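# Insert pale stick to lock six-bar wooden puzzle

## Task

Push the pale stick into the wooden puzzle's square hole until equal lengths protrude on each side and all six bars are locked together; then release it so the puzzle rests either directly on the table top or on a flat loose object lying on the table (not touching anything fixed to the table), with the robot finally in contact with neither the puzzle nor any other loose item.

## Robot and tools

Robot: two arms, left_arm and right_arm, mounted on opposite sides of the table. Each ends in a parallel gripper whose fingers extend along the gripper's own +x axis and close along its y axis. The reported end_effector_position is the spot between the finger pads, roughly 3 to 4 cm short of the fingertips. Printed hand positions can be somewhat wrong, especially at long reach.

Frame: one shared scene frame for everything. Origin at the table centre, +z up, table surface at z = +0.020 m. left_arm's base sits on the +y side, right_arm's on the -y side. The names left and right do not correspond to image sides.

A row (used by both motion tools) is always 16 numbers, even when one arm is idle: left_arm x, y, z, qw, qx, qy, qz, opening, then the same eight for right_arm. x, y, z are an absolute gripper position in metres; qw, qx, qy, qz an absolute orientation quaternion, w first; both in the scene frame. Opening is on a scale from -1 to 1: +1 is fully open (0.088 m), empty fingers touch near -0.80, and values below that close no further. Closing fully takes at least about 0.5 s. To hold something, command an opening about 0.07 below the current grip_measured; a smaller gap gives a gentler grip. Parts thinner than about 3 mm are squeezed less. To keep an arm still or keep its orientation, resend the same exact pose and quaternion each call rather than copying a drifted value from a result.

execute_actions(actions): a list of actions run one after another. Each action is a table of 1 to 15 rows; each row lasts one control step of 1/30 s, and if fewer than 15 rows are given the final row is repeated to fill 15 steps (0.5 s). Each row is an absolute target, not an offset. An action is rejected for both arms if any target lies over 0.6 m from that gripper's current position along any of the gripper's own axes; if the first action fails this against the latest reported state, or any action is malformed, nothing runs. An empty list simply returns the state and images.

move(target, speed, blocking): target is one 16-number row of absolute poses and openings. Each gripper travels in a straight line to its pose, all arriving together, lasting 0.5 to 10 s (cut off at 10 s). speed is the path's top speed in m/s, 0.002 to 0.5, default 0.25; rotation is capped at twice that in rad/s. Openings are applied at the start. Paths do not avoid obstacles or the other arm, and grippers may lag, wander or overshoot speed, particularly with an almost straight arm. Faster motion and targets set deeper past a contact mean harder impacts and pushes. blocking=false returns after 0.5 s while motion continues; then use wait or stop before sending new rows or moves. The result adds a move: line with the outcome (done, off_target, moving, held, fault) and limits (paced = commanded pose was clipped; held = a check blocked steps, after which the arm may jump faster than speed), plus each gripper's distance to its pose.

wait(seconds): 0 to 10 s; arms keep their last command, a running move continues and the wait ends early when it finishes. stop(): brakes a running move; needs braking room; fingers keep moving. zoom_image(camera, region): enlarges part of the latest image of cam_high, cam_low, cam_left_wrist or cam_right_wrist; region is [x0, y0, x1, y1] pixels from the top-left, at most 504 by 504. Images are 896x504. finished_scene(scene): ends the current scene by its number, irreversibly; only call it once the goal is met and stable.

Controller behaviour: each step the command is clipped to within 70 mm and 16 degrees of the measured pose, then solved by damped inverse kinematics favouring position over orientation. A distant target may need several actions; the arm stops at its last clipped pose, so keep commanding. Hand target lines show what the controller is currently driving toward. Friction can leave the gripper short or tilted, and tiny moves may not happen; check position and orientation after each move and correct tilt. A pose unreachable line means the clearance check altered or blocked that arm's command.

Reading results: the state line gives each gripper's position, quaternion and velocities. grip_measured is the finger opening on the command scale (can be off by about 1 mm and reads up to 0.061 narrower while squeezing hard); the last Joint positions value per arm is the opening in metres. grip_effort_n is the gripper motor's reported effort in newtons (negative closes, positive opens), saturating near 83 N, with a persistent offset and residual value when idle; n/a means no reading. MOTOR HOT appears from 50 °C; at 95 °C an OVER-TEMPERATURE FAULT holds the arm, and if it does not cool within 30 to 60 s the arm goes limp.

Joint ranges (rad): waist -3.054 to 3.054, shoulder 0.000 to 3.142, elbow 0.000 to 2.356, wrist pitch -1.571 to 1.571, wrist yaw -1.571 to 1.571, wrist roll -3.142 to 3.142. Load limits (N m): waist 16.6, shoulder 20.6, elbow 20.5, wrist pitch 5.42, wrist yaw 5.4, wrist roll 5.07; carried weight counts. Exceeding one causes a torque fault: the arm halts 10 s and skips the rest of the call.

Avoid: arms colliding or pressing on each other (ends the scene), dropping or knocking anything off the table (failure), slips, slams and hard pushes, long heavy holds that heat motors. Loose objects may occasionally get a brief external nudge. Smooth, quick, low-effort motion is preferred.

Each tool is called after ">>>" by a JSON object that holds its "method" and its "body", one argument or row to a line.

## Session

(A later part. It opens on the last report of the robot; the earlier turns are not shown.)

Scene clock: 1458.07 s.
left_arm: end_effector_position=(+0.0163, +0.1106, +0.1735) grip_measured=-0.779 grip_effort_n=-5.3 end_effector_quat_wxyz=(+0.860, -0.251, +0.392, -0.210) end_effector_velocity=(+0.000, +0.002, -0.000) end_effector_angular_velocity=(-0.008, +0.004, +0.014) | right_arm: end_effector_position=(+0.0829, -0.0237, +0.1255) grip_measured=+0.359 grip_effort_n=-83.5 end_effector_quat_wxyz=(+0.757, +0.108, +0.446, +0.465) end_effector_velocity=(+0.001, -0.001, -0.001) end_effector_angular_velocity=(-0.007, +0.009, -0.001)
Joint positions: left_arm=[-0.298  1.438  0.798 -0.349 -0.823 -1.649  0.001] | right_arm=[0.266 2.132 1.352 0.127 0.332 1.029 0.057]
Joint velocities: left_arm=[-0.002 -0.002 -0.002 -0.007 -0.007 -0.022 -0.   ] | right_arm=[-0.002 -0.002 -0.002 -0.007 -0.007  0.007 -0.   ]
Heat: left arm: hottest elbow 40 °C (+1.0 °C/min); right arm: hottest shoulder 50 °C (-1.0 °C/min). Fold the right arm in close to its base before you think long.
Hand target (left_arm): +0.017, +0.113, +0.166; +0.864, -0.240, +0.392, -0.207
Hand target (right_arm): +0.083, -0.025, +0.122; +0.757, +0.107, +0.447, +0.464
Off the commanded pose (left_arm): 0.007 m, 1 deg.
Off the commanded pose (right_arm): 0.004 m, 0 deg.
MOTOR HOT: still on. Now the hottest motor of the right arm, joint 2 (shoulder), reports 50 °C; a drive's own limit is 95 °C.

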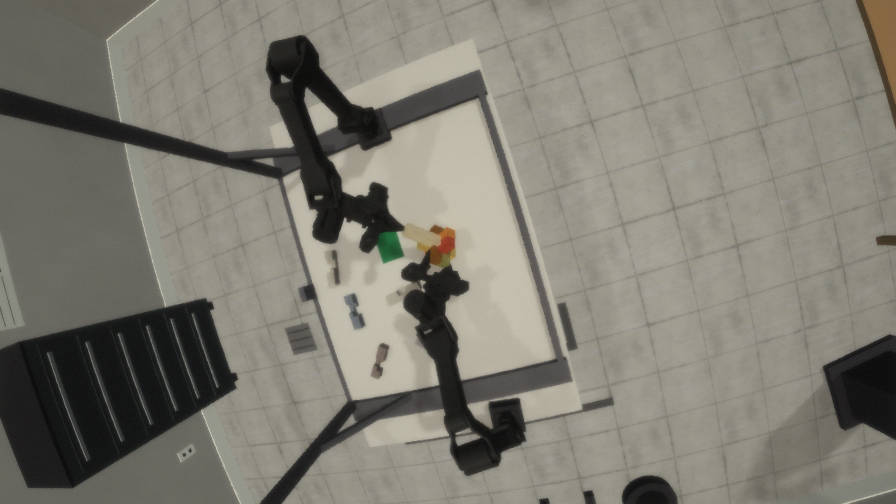

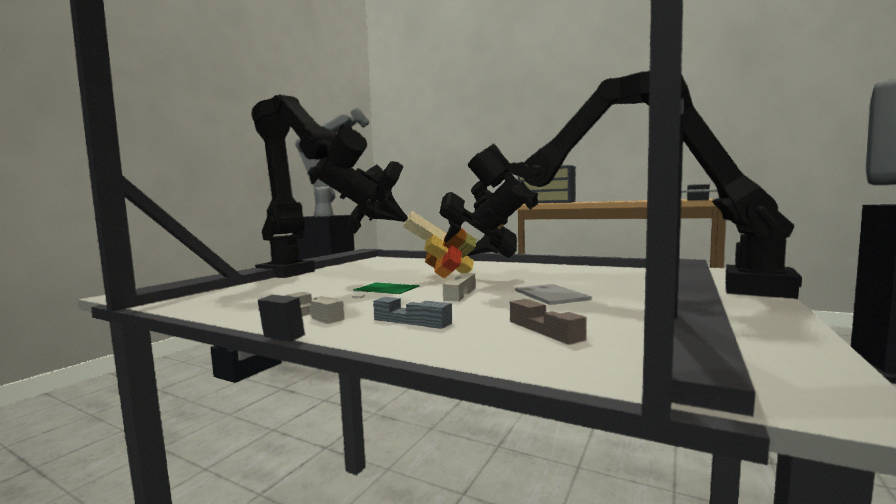

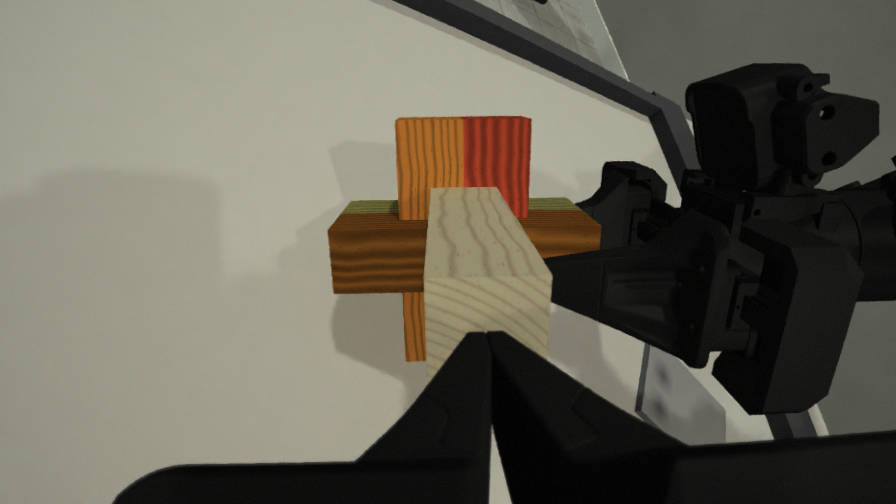

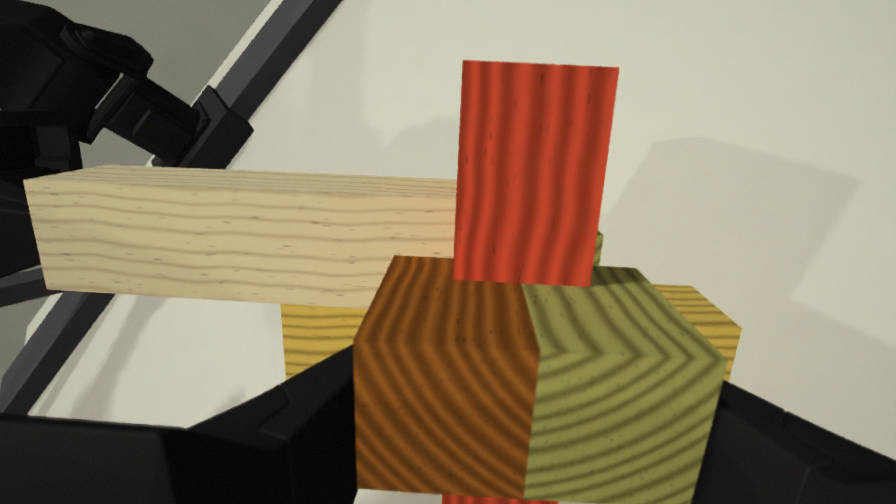

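>>> {"method": "execute_actions", "body": {
  "actions": [
    [[0.01776,0.11232,0.16587,0.86384,-0.23977,0.39184,-0.20667,-0.78,0.0830,-0.0245,0.1215,0.7572,0.1073,0.447,0.464,0.3],[0.01812,0.11244,0.16544,0.86418,-0.23934,0.39168,-0.20604,-0.78,0.0830,-0.0245,0.1215,0.7572,0.1073,0.447,0.464,0.3],[0.01848,0.11256,0.16501,0.86452,-0.23891,0.39152,-0.20541,-0.78,0.0830,-0.0245,0.1215,0.7572,0.1073,0.447,0.464,0.3],[0.01884,0.11268,0.16458,0.86486,-0.23848,0.39136,-0.20478,-0.78,0.0830,-0.0245,0.1215,0.7572,0.1073,0.447,0.464,0.3],[0.01920,0.11280,0.16415,0.86520,-0.23805,0.39120,-0.20415,-0.78,0.0830,-0.0245,0.1215,0.7572,0.1073,0.447,0.464,0.3],[0.01956,0.11292,0.16372,0.86554,-0.23762,0.39104,-0.20352,-0.78,0.0830,-0.0245,0.1215,0.7572,0.1073,0.447,0.464,0.3],[0.01992,0.11304,0.16329,0.86588,-0.23719,0.39088,-0.20289,-0.78,0.0830,-0.0245,0.1215,0.7572,0.1073,0.447,0.464,0.3],[0.02028,0.11316,0.16286,0.86622,-0.23676,0.39072,-0.20226,-0.78,0.0830,-0.0245,0.1215,0.7572,0.1073,0.447,0.464,0.3],[0.02064,0.11328,0.16243,0.86656,-0.23633,0.39056,-0.20163,-0.78,0.0830,-0.0245,0.1215,0.7572,0.1073,0.447,0.464,0.3],[0.0210,0.1134,0.1620,0.8669,-0.2359,0.3904,-0.2010,-0.78,0.0830,-0.0245,0.1215,0.7572,0.1073,0.447,0.464,0.3]],
    [[0.0210,0.1134,0.1620,0.8669,-0.2359,0.3904,-0.2010,-0.78,0.0830,-0.0245,0.1215,0.7572,0.1073,0.447,0.464,0.3]]
  ]
}}

Scene clock: 1476.87 s.
left_arm: end_effector_position=(+0.0182, +0.1108, +0.1714) grip_measured=-0.779 grip_effort_n=-5.3 end_effector_quat_wxyz=(+0.861, -0.249, +0.391, -0.207) end_effector_velocity=(+0.001, +0.004, -0.001) end_effector_angular_velocity=(+0.006, +0.000, +0.014) | right_arm: end_effector_position=(+0.0831, -0.0239, +0.1252) grip_measured=+0.359 grip_effort_n=-83.5 end_effector_quat_wxyz=(+0.757, +0.108, +0.446, +0.465) end_effector_velocity=(+0.000, -0.000, +0.001) end_effector_angular_velocity=(-0.005, -0.002, +0.008)
Joint positions: left_arm=[-0.293  1.443  0.796 -0.346 -0.823 -1.648  0.001] | right_arm=[0.265 2.132 1.351 0.127 0.332 1.029 0.057]
Joint velocities: left_arm=[-0.002 -0.002 -0.002 -0.022 -0.007 -0.022 -0.   ] | right_arm=[-0.002 -0.002  0.002 -0.007 -0.007 -0.007 -0.   ]
Heat: left arm: hottest elbow 38 °C (-2.0 °C/min); right arm: hottest shoulder 50 °C (-1.0 °C/min). Fold the right arm in close to its base before you think long.
Hand target (left_arm): +0.021, +0.114, +0.162; +0.867, -0.236, +0.391, -0.201
Hand target (right_arm): +0.083, -0.025, +0.122; +0.757, +0.107, +0.447, +0.464
Off the commanded pose (left_arm): 0.010 m, 2 deg.
Off the commanded pose (right_arm): 0.004 m, 0 deg.
MOTOR HOT: still on. Now the hottest motor of the right arm, joint 2 (shoulder), reports 50 °C; a drive's own limit is 95 °C.

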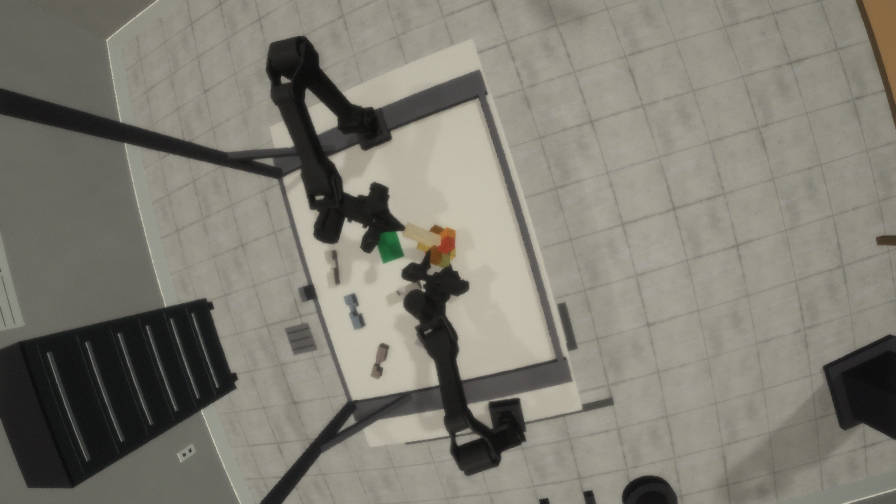

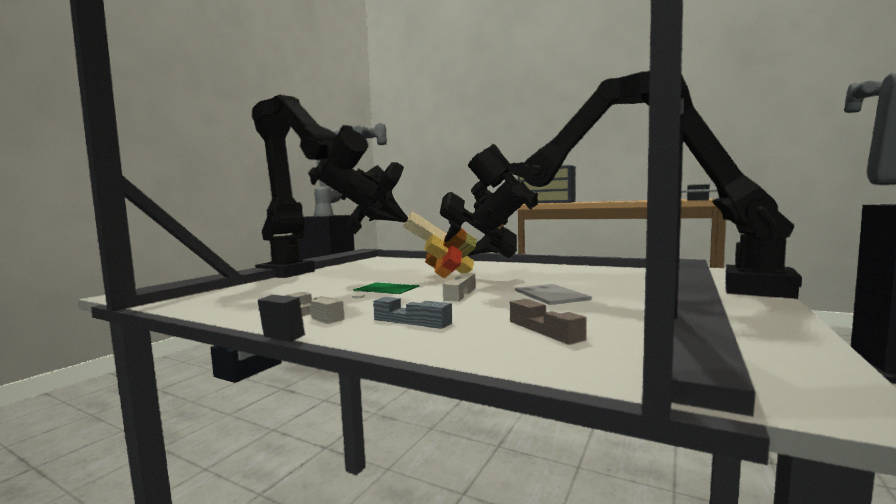

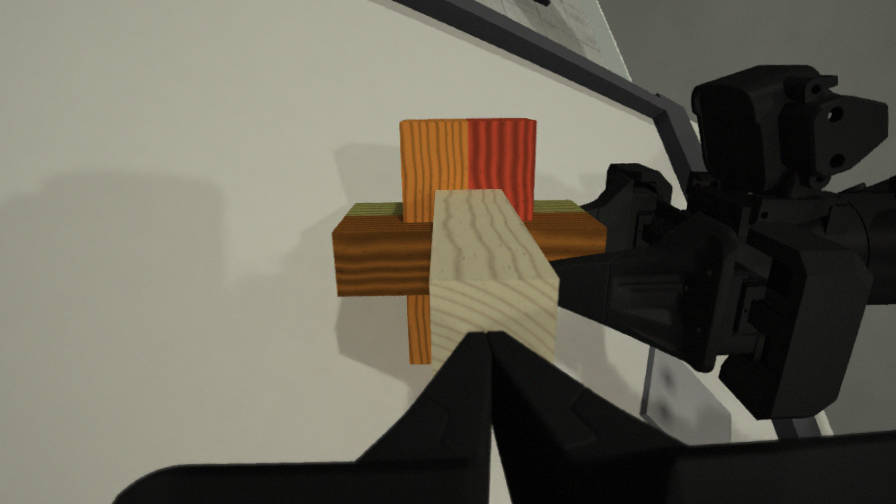

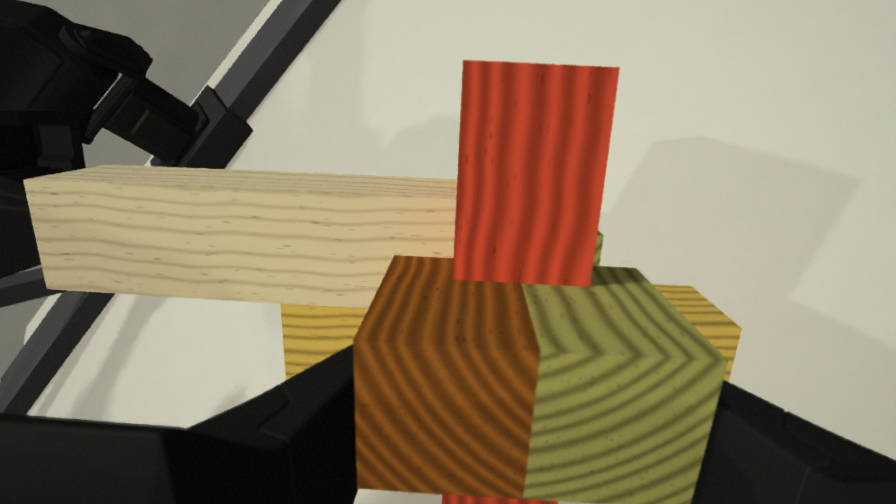

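>>> {"method": "execute_actions", "body": {
  "actions": []
}}

Scene clock: 1490.30 s.
left_arm: end_effector_position=(+0.0182, +0.1108, +0.1714) grip_measured=-0.779 grip_effort_n=-4.9 end_effector_quat_wxyz=(+0.861, -0.249, +0.391, -0.207) end_effector_velocity=(+0.002, +0.000, +0.003) end_effector_angular_velocity=(-0.025, -0.004, +0.022) | right_arm: end_effector_position=(+0.0831, -0.0239, +0.1252) grip_measured=+0.359 grip_effort_n=-83.5 end_effector_quat_wxyz=(+0.757, +0.108, +0.446, +0.465) end_effector_velocity=(+0.003, +0.000, +0.001) end_effector_angular_velocity=(-0.002, +0.010, -0.006)
Joint positions: left_arm=[-0.293  1.443  0.796 -0.346 -0.823 -1.648  0.001] | right_arm=[0.265 2.132 1.351 0.127 0.332 1.029 0.057]
Joint velocities: left_arm=[-0.002 -0.002 -0.002  0.007 -0.022 -0.022 -0.   ] | right_arm=[-0.007 -0.002  0.002 -0.007 -0.007  0.007 -0.   ]
Heat: left arm: hottest elbow 38 °C (-2.0 °C/min); right arm: hottest shoulder 50 °C (+0.0 °C/min). Fold the right arm in close to its base before you think long.
Hand target (left_arm): +0.021, +0.114, +0.162; +0.867, -0.236, +0.391, -0.201
Hand target (right_arm): +0.083, -0.025, +0.122; +0.757, +0.107, +0.447, +0.464
Off the commanded pose (left_arm): 0.010 m, 2 deg.
Off the commanded pose (right_arm): 0.004 m, 0 deg.
MOTOR HOT: still on. Now the hottest motor of the right arm, joint 2 (shoulder), reports 50 °C; a drive's own limit is 95 °C.

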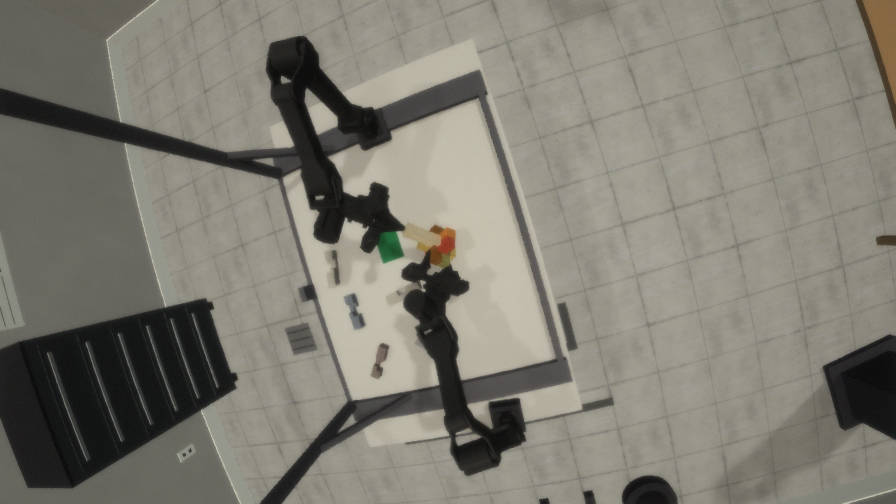

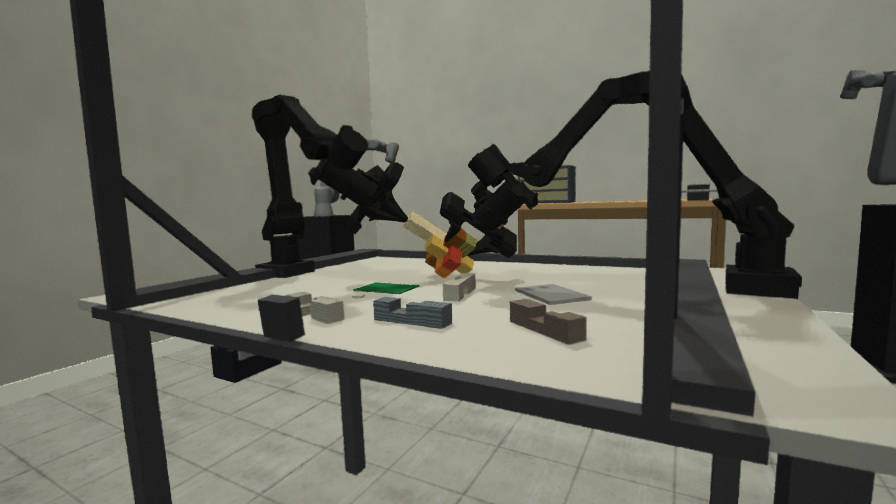

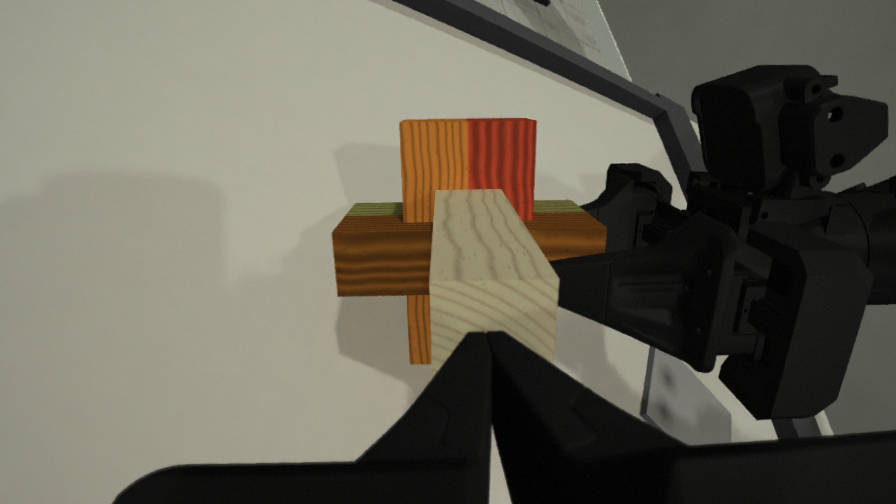

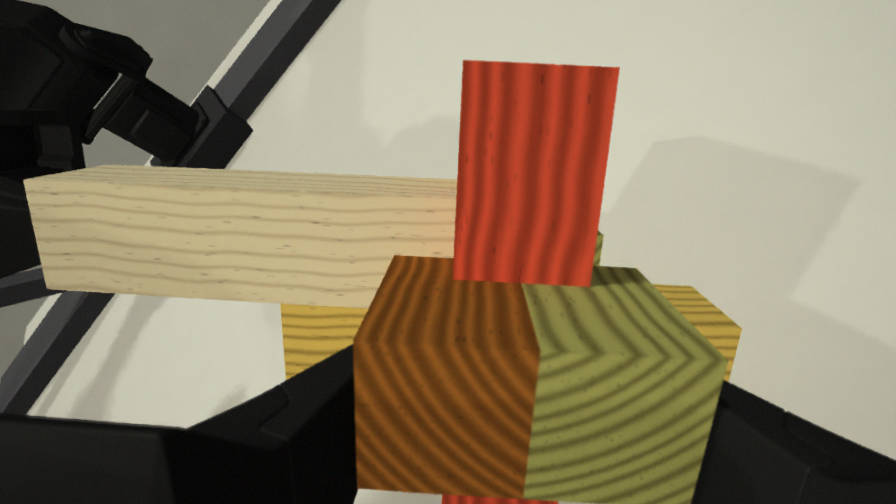

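>>> {"method": "execute_actions", "body": {
  "actions": [
    [[0.0222,0.1123,0.1608,0.8669,-0.2359,0.3904,-0.2010,-0.78,0.0830,-0.0245,0.1215,0.7572,0.1073,0.447,0.464,0.3]],
    [[0.0234,0.1112,0.1597,0.8669,-0.2359,0.3904,-0.2010,-0.78,0.0830,-0.0245,0.1215,0.7572,0.1073,0.447,0.464,0.3]]
  ]
}}

Scene clock: 1502.90 s.
left_arm: end_effector_position=(+0.0205, +0.1087, +0.1696) grip_measured=-0.779 grip_effort_n=-5.8 end_effector_quat_wxyz=(+0.862, -0.250, +0.390, -0.208) end_effector_velocity=(+0.001, +0.004, -0.001) end_effector_angular_velocity=(+0.006, +0.001, +0.014) | right_arm: end_effector_position=(+0.0838, -0.0239, +0.1250) grip_measured=+0.359 grip_effort_n=-83.5 end_effector_quat_wxyz=(+0.758, +0.108, +0.446, +0.464) end_effector_velocity=(+0.005, -0.001, -0.001) end_effector_angular_velocity=(-0.008, -0.012, -0.009)
Joint positions: left_arm=[-0.282  1.45   0.792 -0.324 -0.819 -1.634  0.001] | right_arm=[0.264 2.132 1.351 0.127 0.332 1.03  0.057]
Joint velocities: left_arm=[-0.002 -0.002 -0.002 -0.022 -0.007 -0.022 -0.   ] | right_arm=[-0.007 -0.002 -0.002 -0.007  0.007 -0.007 -0.   ]
Heat: left arm: hottest elbow 37 °C (-4.1 °C/min); right arm: hottest shoulder 50 °C (+0.0 °C/min). Fold the right arm in close to its base before you think long.
Hand target (left_arm): +0.023, +0.112, +0.160; +0.867, -0.236, +0.391, -0.201
Hand target (right_arm): +0.083, -0.024, +0.122; +0.757, +0.107, +0.447, +0.464
Off the commanded pose (left_arm): 0.011 m, 2 deg.
Off the commanded pose (right_arm): 0.004 m, 0 deg.
MOTOR HOT: still on. Now the hottest motor of the right arm, joint 2 (shoulder), reports 50 °C; a drive's own limit is 95 °C.

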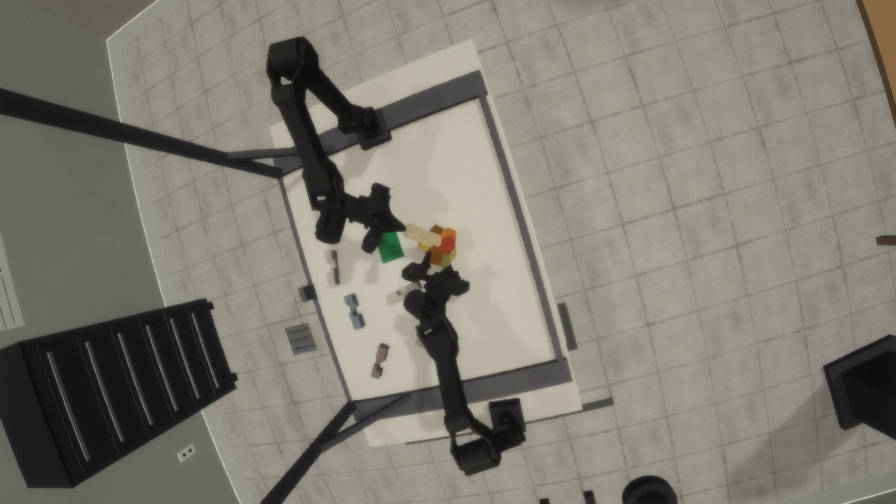

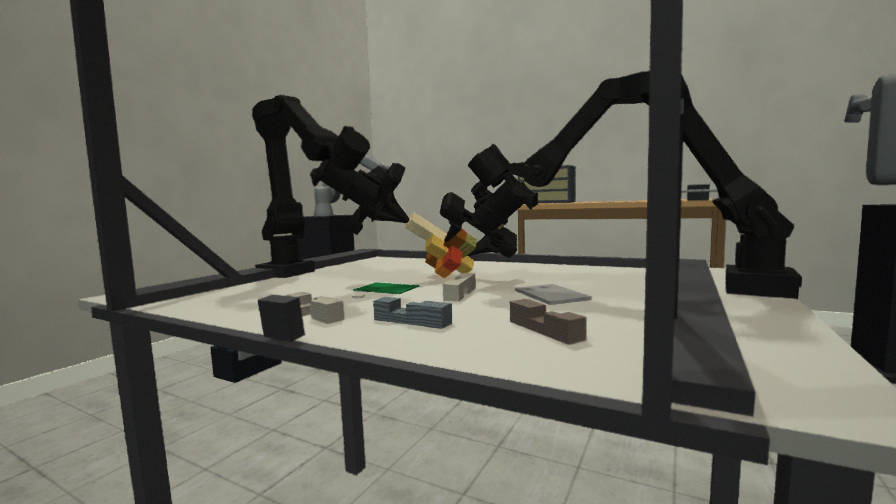

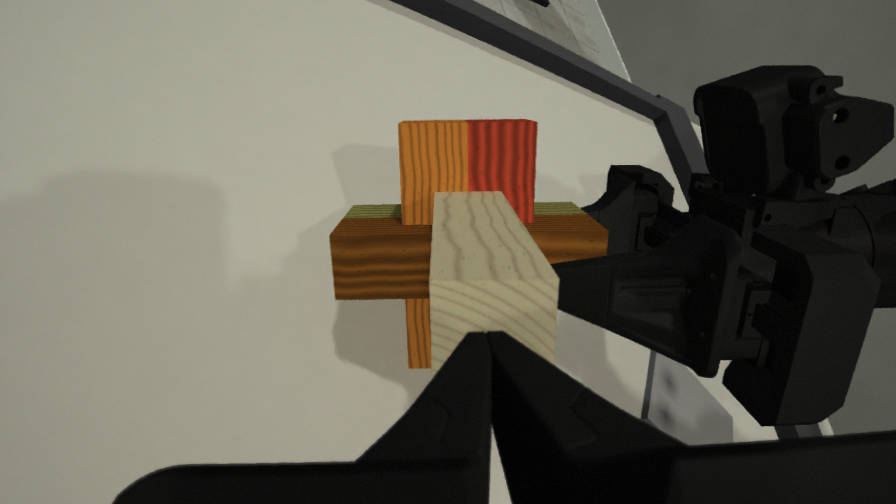

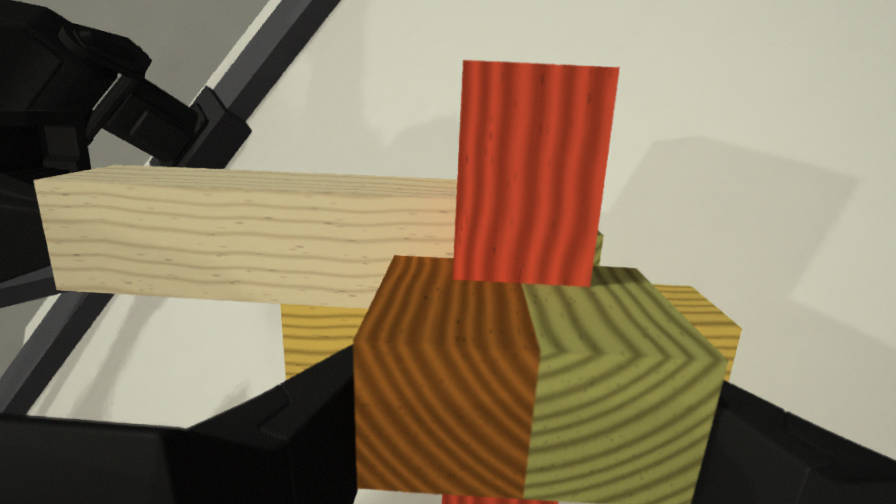

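>>> {"method": "execute_actions", "body": {
  "actions": [
    [[0.0246,0.1101,0.1585,0.8669,-0.2359,0.3904,-0.2010,-0.78,0.0830,-0.0245,0.1215,0.7572,0.1073,0.447,0.464,0.3]],
    [[0.0259,0.1090,0.1574,0.8669,-0.2359,0.3904,-0.2010,-0.78,0.0830,-0.0245,0.1215,0.7572,0.1073,0.447,0.464,0.3]]
  ]
}}

Scene clock: 1505.57 s.
left_arm: end_effector_position=(+0.0229, +0.1065, +0.1676) grip_measured=-0.779 grip_effort_n=-5.3 end_effector_quat_wxyz=(+0.862, -0.250, +0.390, -0.208) end_effector_velocity=(+0.002, +0.002, +0.001) end_effector_angular_velocity=(+0.007, -0.023, +0.006) | right_arm: end_effector_position=(+0.0838, -0.0240, +0.1249) grip_measured=+0.359 grip_effort_n=-83.5 end_effector_quat_wxyz=(+0.758, +0.108, +0.446, +0.464) end_effector_velocity=(-0.002, -0.002, -0.004) end_effector_angular_velocity=(-0.014, -0.004, +0.012)
Joint positions: left_arm=[-0.271  1.459  0.788 -0.302 -0.813 -1.62   0.001] | right_arm=[0.264 2.132 1.35  0.127 0.332 1.03  0.057]
Joint velocities: left_arm=[-0.002 -0.002 -0.002 -0.007 -0.022  0.007 -0.   ] | right_arm=[ 0.002  0.002 -0.002 -0.007 -0.007 -0.007 -0.   ]
Heat: left arm: hottest elbow 37 °C (-4.0 °C/min); right arm: hottest shoulder 50 °C (+0.0 °C/min). Fold the right arm in close to its base before you think long.
Hand target (left_arm): +0.026, +0.109, +0.158; +0.867, -0.236, +0.391, -0.201
Hand target (right_arm): +0.083, -0.025, +0.121; +0.757, +0.107, +0.447, +0.464
Off the commanded pose (left_arm): 0.011 m, 2 deg.
Off the commanded pose (right_arm): 0.003 m, 0 deg.
MOTOR HOT: still on. Now the hottest motor of the right arm, joint 2 (shoulder), reports 50 °C; a drive's own limit is 95 °C.

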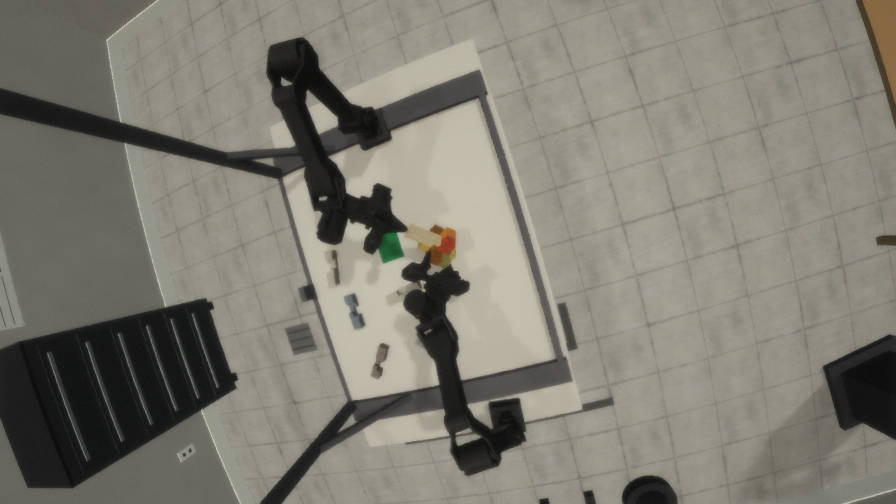

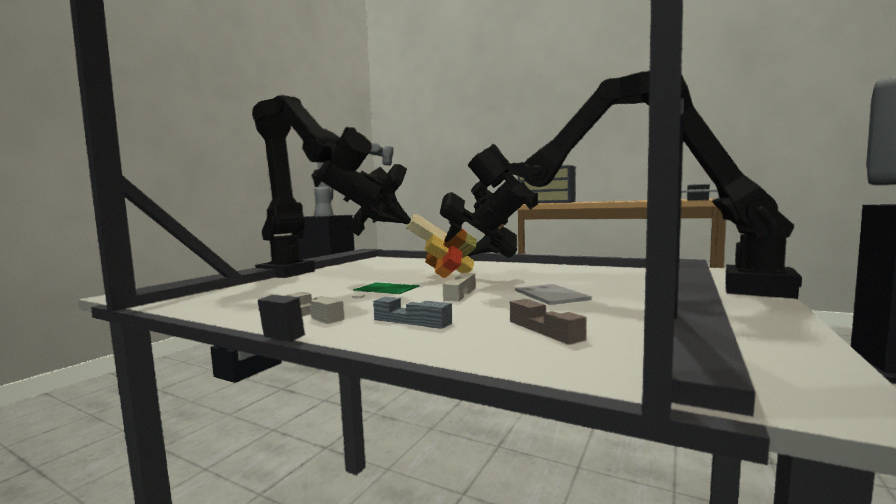

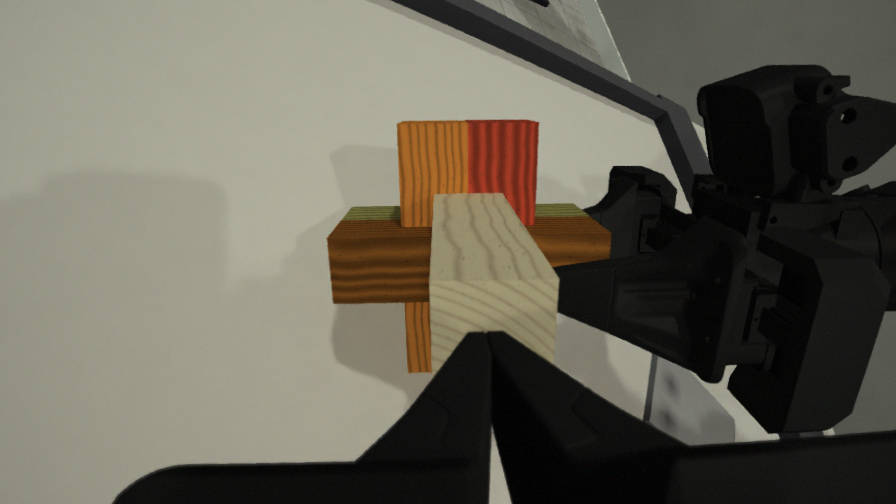

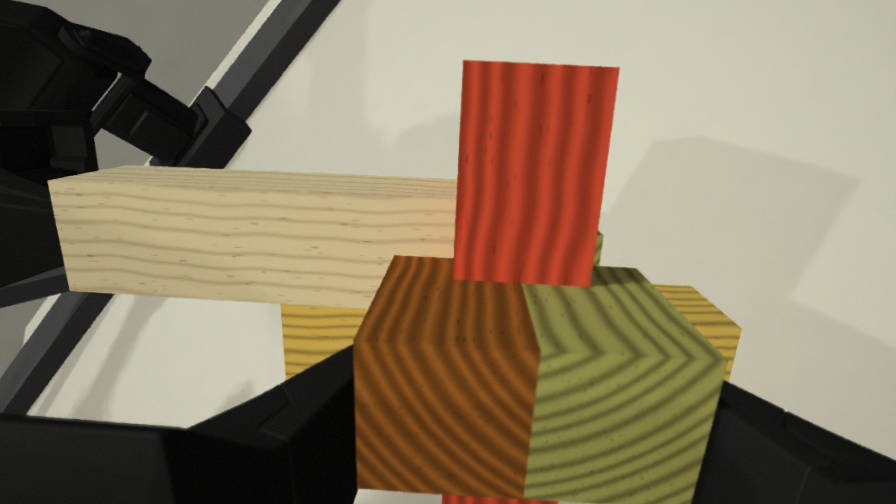

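>>> {"method": "execute_actions", "body": {
  "actions": [
    [[0.0277,0.1074,0.1556,0.8669,-0.2359,0.3904,-0.2010,-0.78,0.0830,-0.0245,0.1215,0.7572,0.1073,0.447,0.464,0.3]],
    [[0.0295,0.1058,0.1539,0.8669,-0.2359,0.3904,-0.2010,-0.78,0.0830,-0.0245,0.1215,0.7572,0.1073,0.447,0.464,0.3]],
    [[0.0313,0.1041,0.1522,0.8669,-0.2359,0.3904,-0.2010,-0.78,0.0830,-0.0245,0.1215,0.7572,0.1073,0.447,0.464,0.3]]
  ]
}}

Scene clock: 1510.80 s.
left_arm: end_effector_position=(+0.0268, +0.1033, +0.1647) grip_measured=-0.779 grip_effort_n=-5.3 end_effector_quat_wxyz=(+0.862, -0.249, +0.387, -0.210) end_effector_velocity=(-0.001, +0.001, +0.000) end_effector_angular_velocity=(+0.008, +0.001, -0.011) | right_arm: end_effector_position=(+0.0854, -0.0249, +0.1234) grip_measured=+0.359 grip_effort_n=-83.5 end_effector_quat_wxyz=(+0.759, +0.107, +0.446, +0.462) end_effector_velocity=(+0.003, -0.001, -0.001) end_effector_angular_velocity=(-0.008, -0.012, -0.004)
Joint positions: left_arm=[-0.255  1.47   0.778 -0.26  -0.808 -1.592  0.001] | right_arm=[0.262 2.132 1.346 0.127 0.333 1.03  0.057]
Joint velocities: left_arm=[-0.002 -0.007 -0.002 -0.007  0.007  0.007 -0.   ] | right_arm=[-0.002 -0.002 -0.002 -0.007  0.007 -0.007 -0.   ]
Heat: left arm: hottest elbow 37 °C (-4.0 °C/min); right arm: hottest shoulder 50 °C (+0.0 °C/min). Fold the right arm in close to its base before you think long.
Hand target (left_arm): +0.031, +0.105, +0.153; +0.867, -0.236, +0.391, -0.201
Hand target (right_arm): +0.083, -0.024, +0.122; +0.757, +0.107, +0.447, +0.464
Off the commanded pose (left_arm): 0.013 m, 2 deg.
Off the commanded pose (right_arm): 0.003 m, 0 deg.
MOTOR HOT: still on. Now the hottest motor of the right arm, joint 2 (shoulder), reports 50 °C; a drive's own limit is 95 °C.

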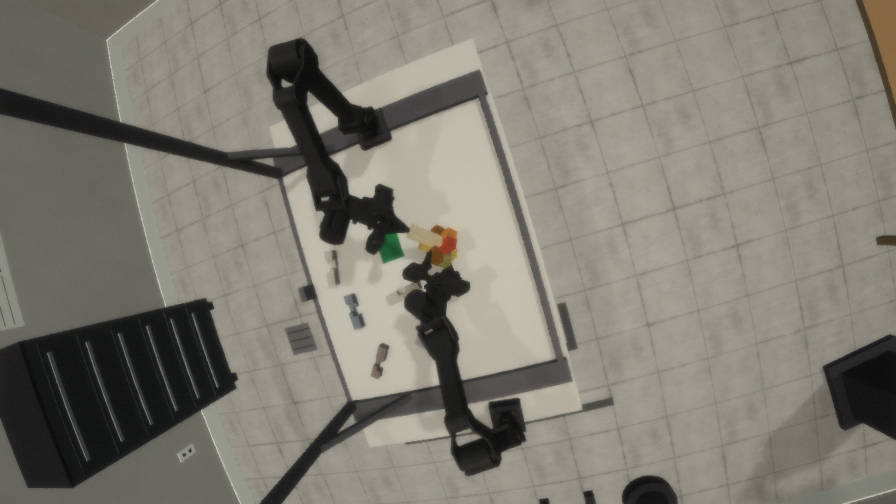

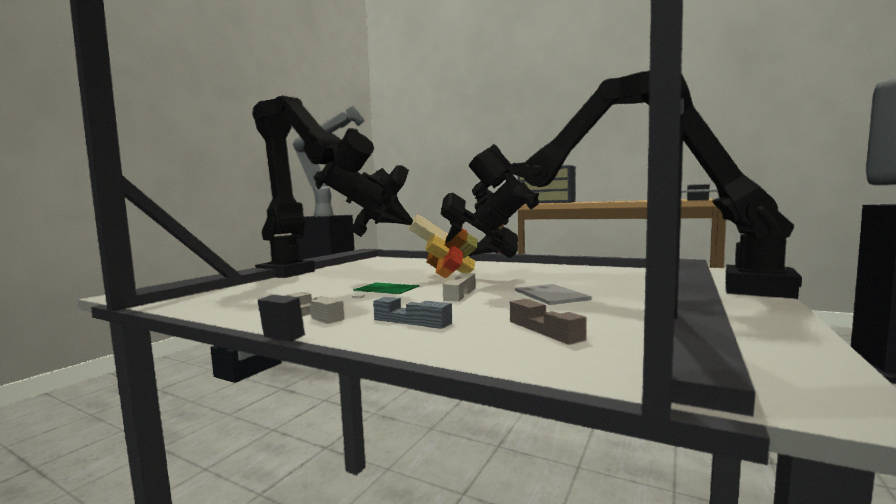

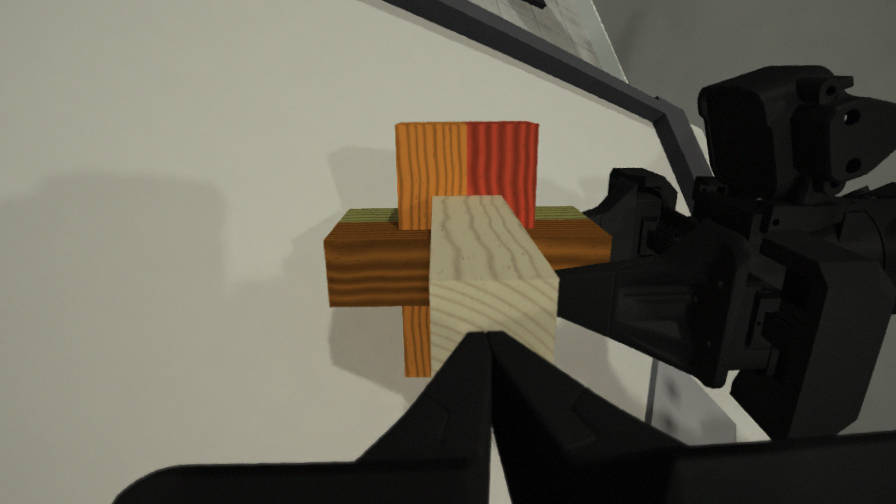

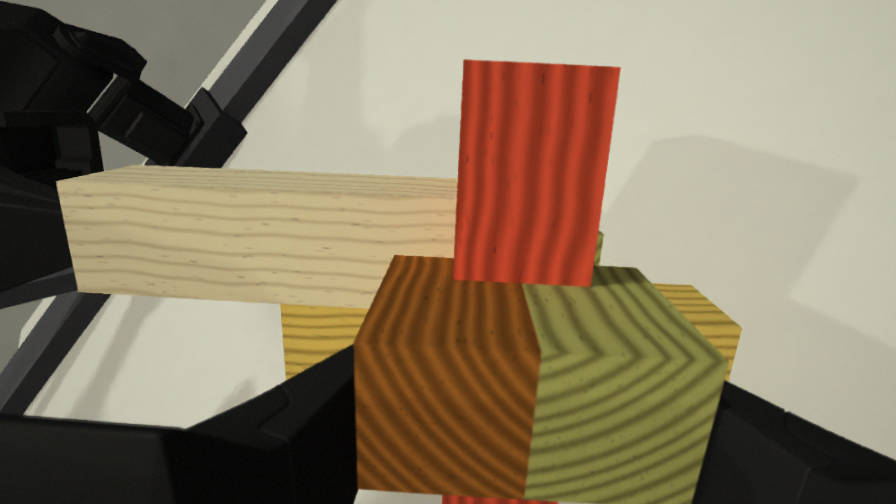

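>>> {"method": "execute_actions", "body": {
  "actions": [
    [[0.0319,0.1058,0.1512,0.8686,-0.2337,0.3897,-0.1979,-0.78,0.0830,-0.0245,0.1215,0.7572,0.1073,0.447,0.464,0.3]],
    [[0.0324,0.1075,0.1502,0.8703,-0.2316,0.3889,-0.1947,-0.78,0.0830,-0.0245,0.1215,0.7572,0.1073,0.447,0.464,0.3]]
  ]
}}

Scene clock: 1551.37 s.
left_arm: end_effector_position=(+0.0279, +0.1043, +0.1631) grip_measured=-0.779 grip_effort_n=-5.3 end_effector_quat_wxyz=(+0.864, -0.247, +0.387, -0.207) end_effector_velocity=(+0.000, +0.002, -0.000) end_effector_angular_velocity=(-0.008, +0.005, +0.014) | right_arm: end_effector_position=(+0.0858, -0.0249, +0.1234) grip_measured=+0.359 grip_effort_n=-83.5 end_effector_quat_wxyz=(+0.759, +0.108, +0.446, +0.461) end_effector_velocity=(-0.004, -0.001, +0.001) end_effector_angular_velocity=(-0.006, +0.007, +0.024)
Joint positions: left_arm=[-0.253  1.472  0.778 -0.266 -0.808 -1.594  0.001] | right_arm=[0.261 2.132 1.346 0.127 0.334 1.03  0.057]
Joint velocities: left_arm=[-0.002 -0.002 -0.002 -0.007 -0.007 -0.022  0.   ] | right_arm=[ 0.002 -0.007 -0.002 -0.007 -0.022 -0.007 -0.   ]
Heat: left arm: hottest elbow 36 °C (-1.0 °C/min); right arm: hottest shoulder 50 °C (+0.0 °C/min). Fold the right arm in close to its base before you think long.
Hand target (left_arm): +0.032, +0.108, +0.151; +0.870, -0.232, +0.389, -0.195
Hand target (right_arm): +0.083, -0.025, +0.122; +0.757, +0.107, +0.447, +0.464
Off the commanded pose (left_arm): 0.014 m, 2 deg.
Off the commanded pose (right_arm): 0.003 m, 0 deg.
MOTOR HOT: still on. Now the hottest motor of the right arm, joint 2 (shoulder), reports 50 °C; a drive's own limit is 95 °C.

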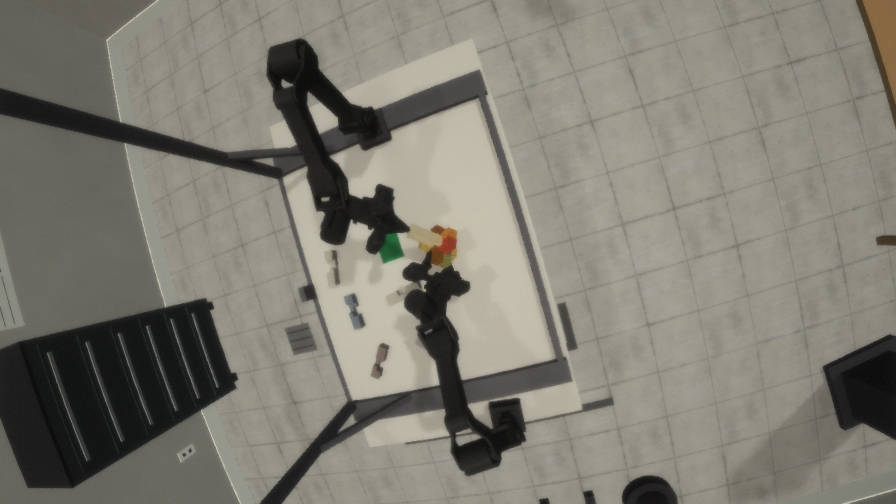

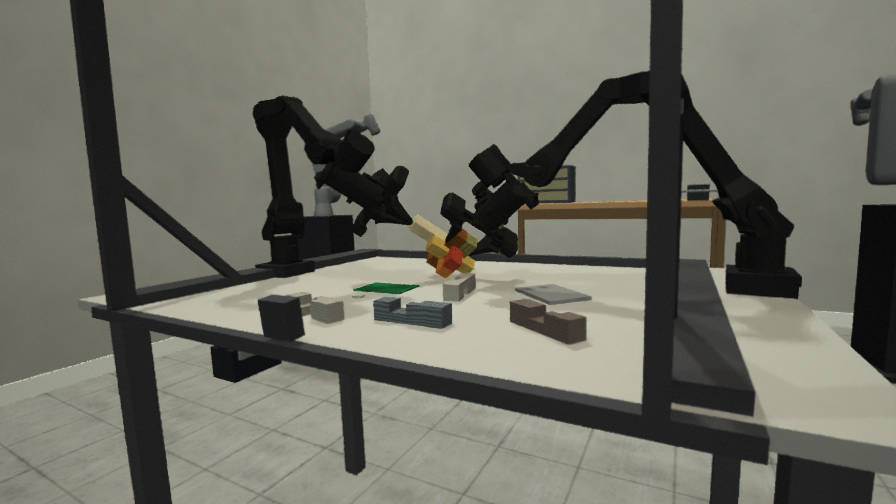

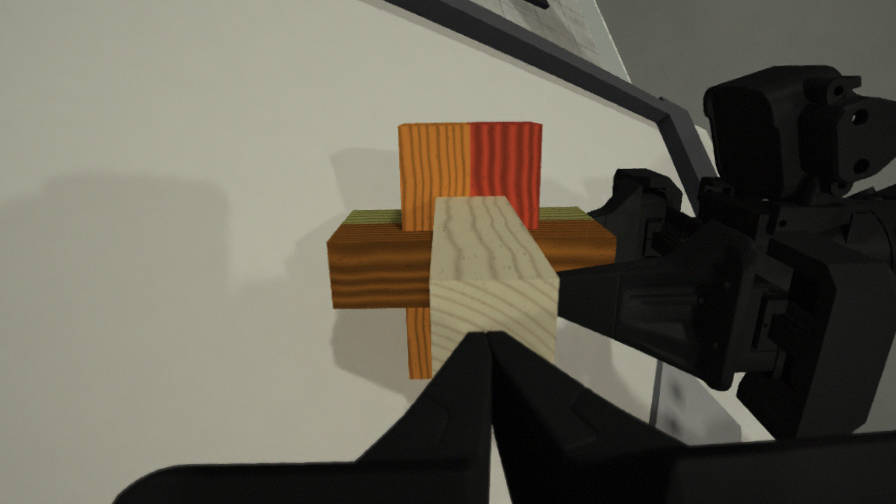

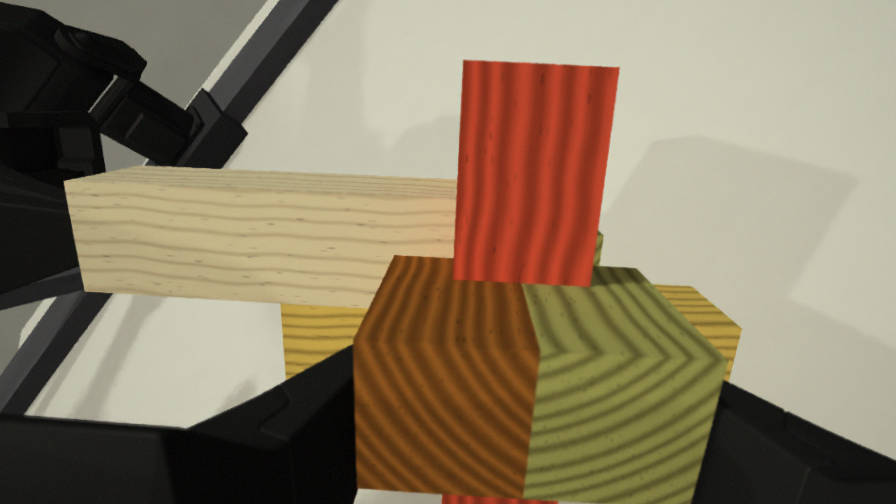

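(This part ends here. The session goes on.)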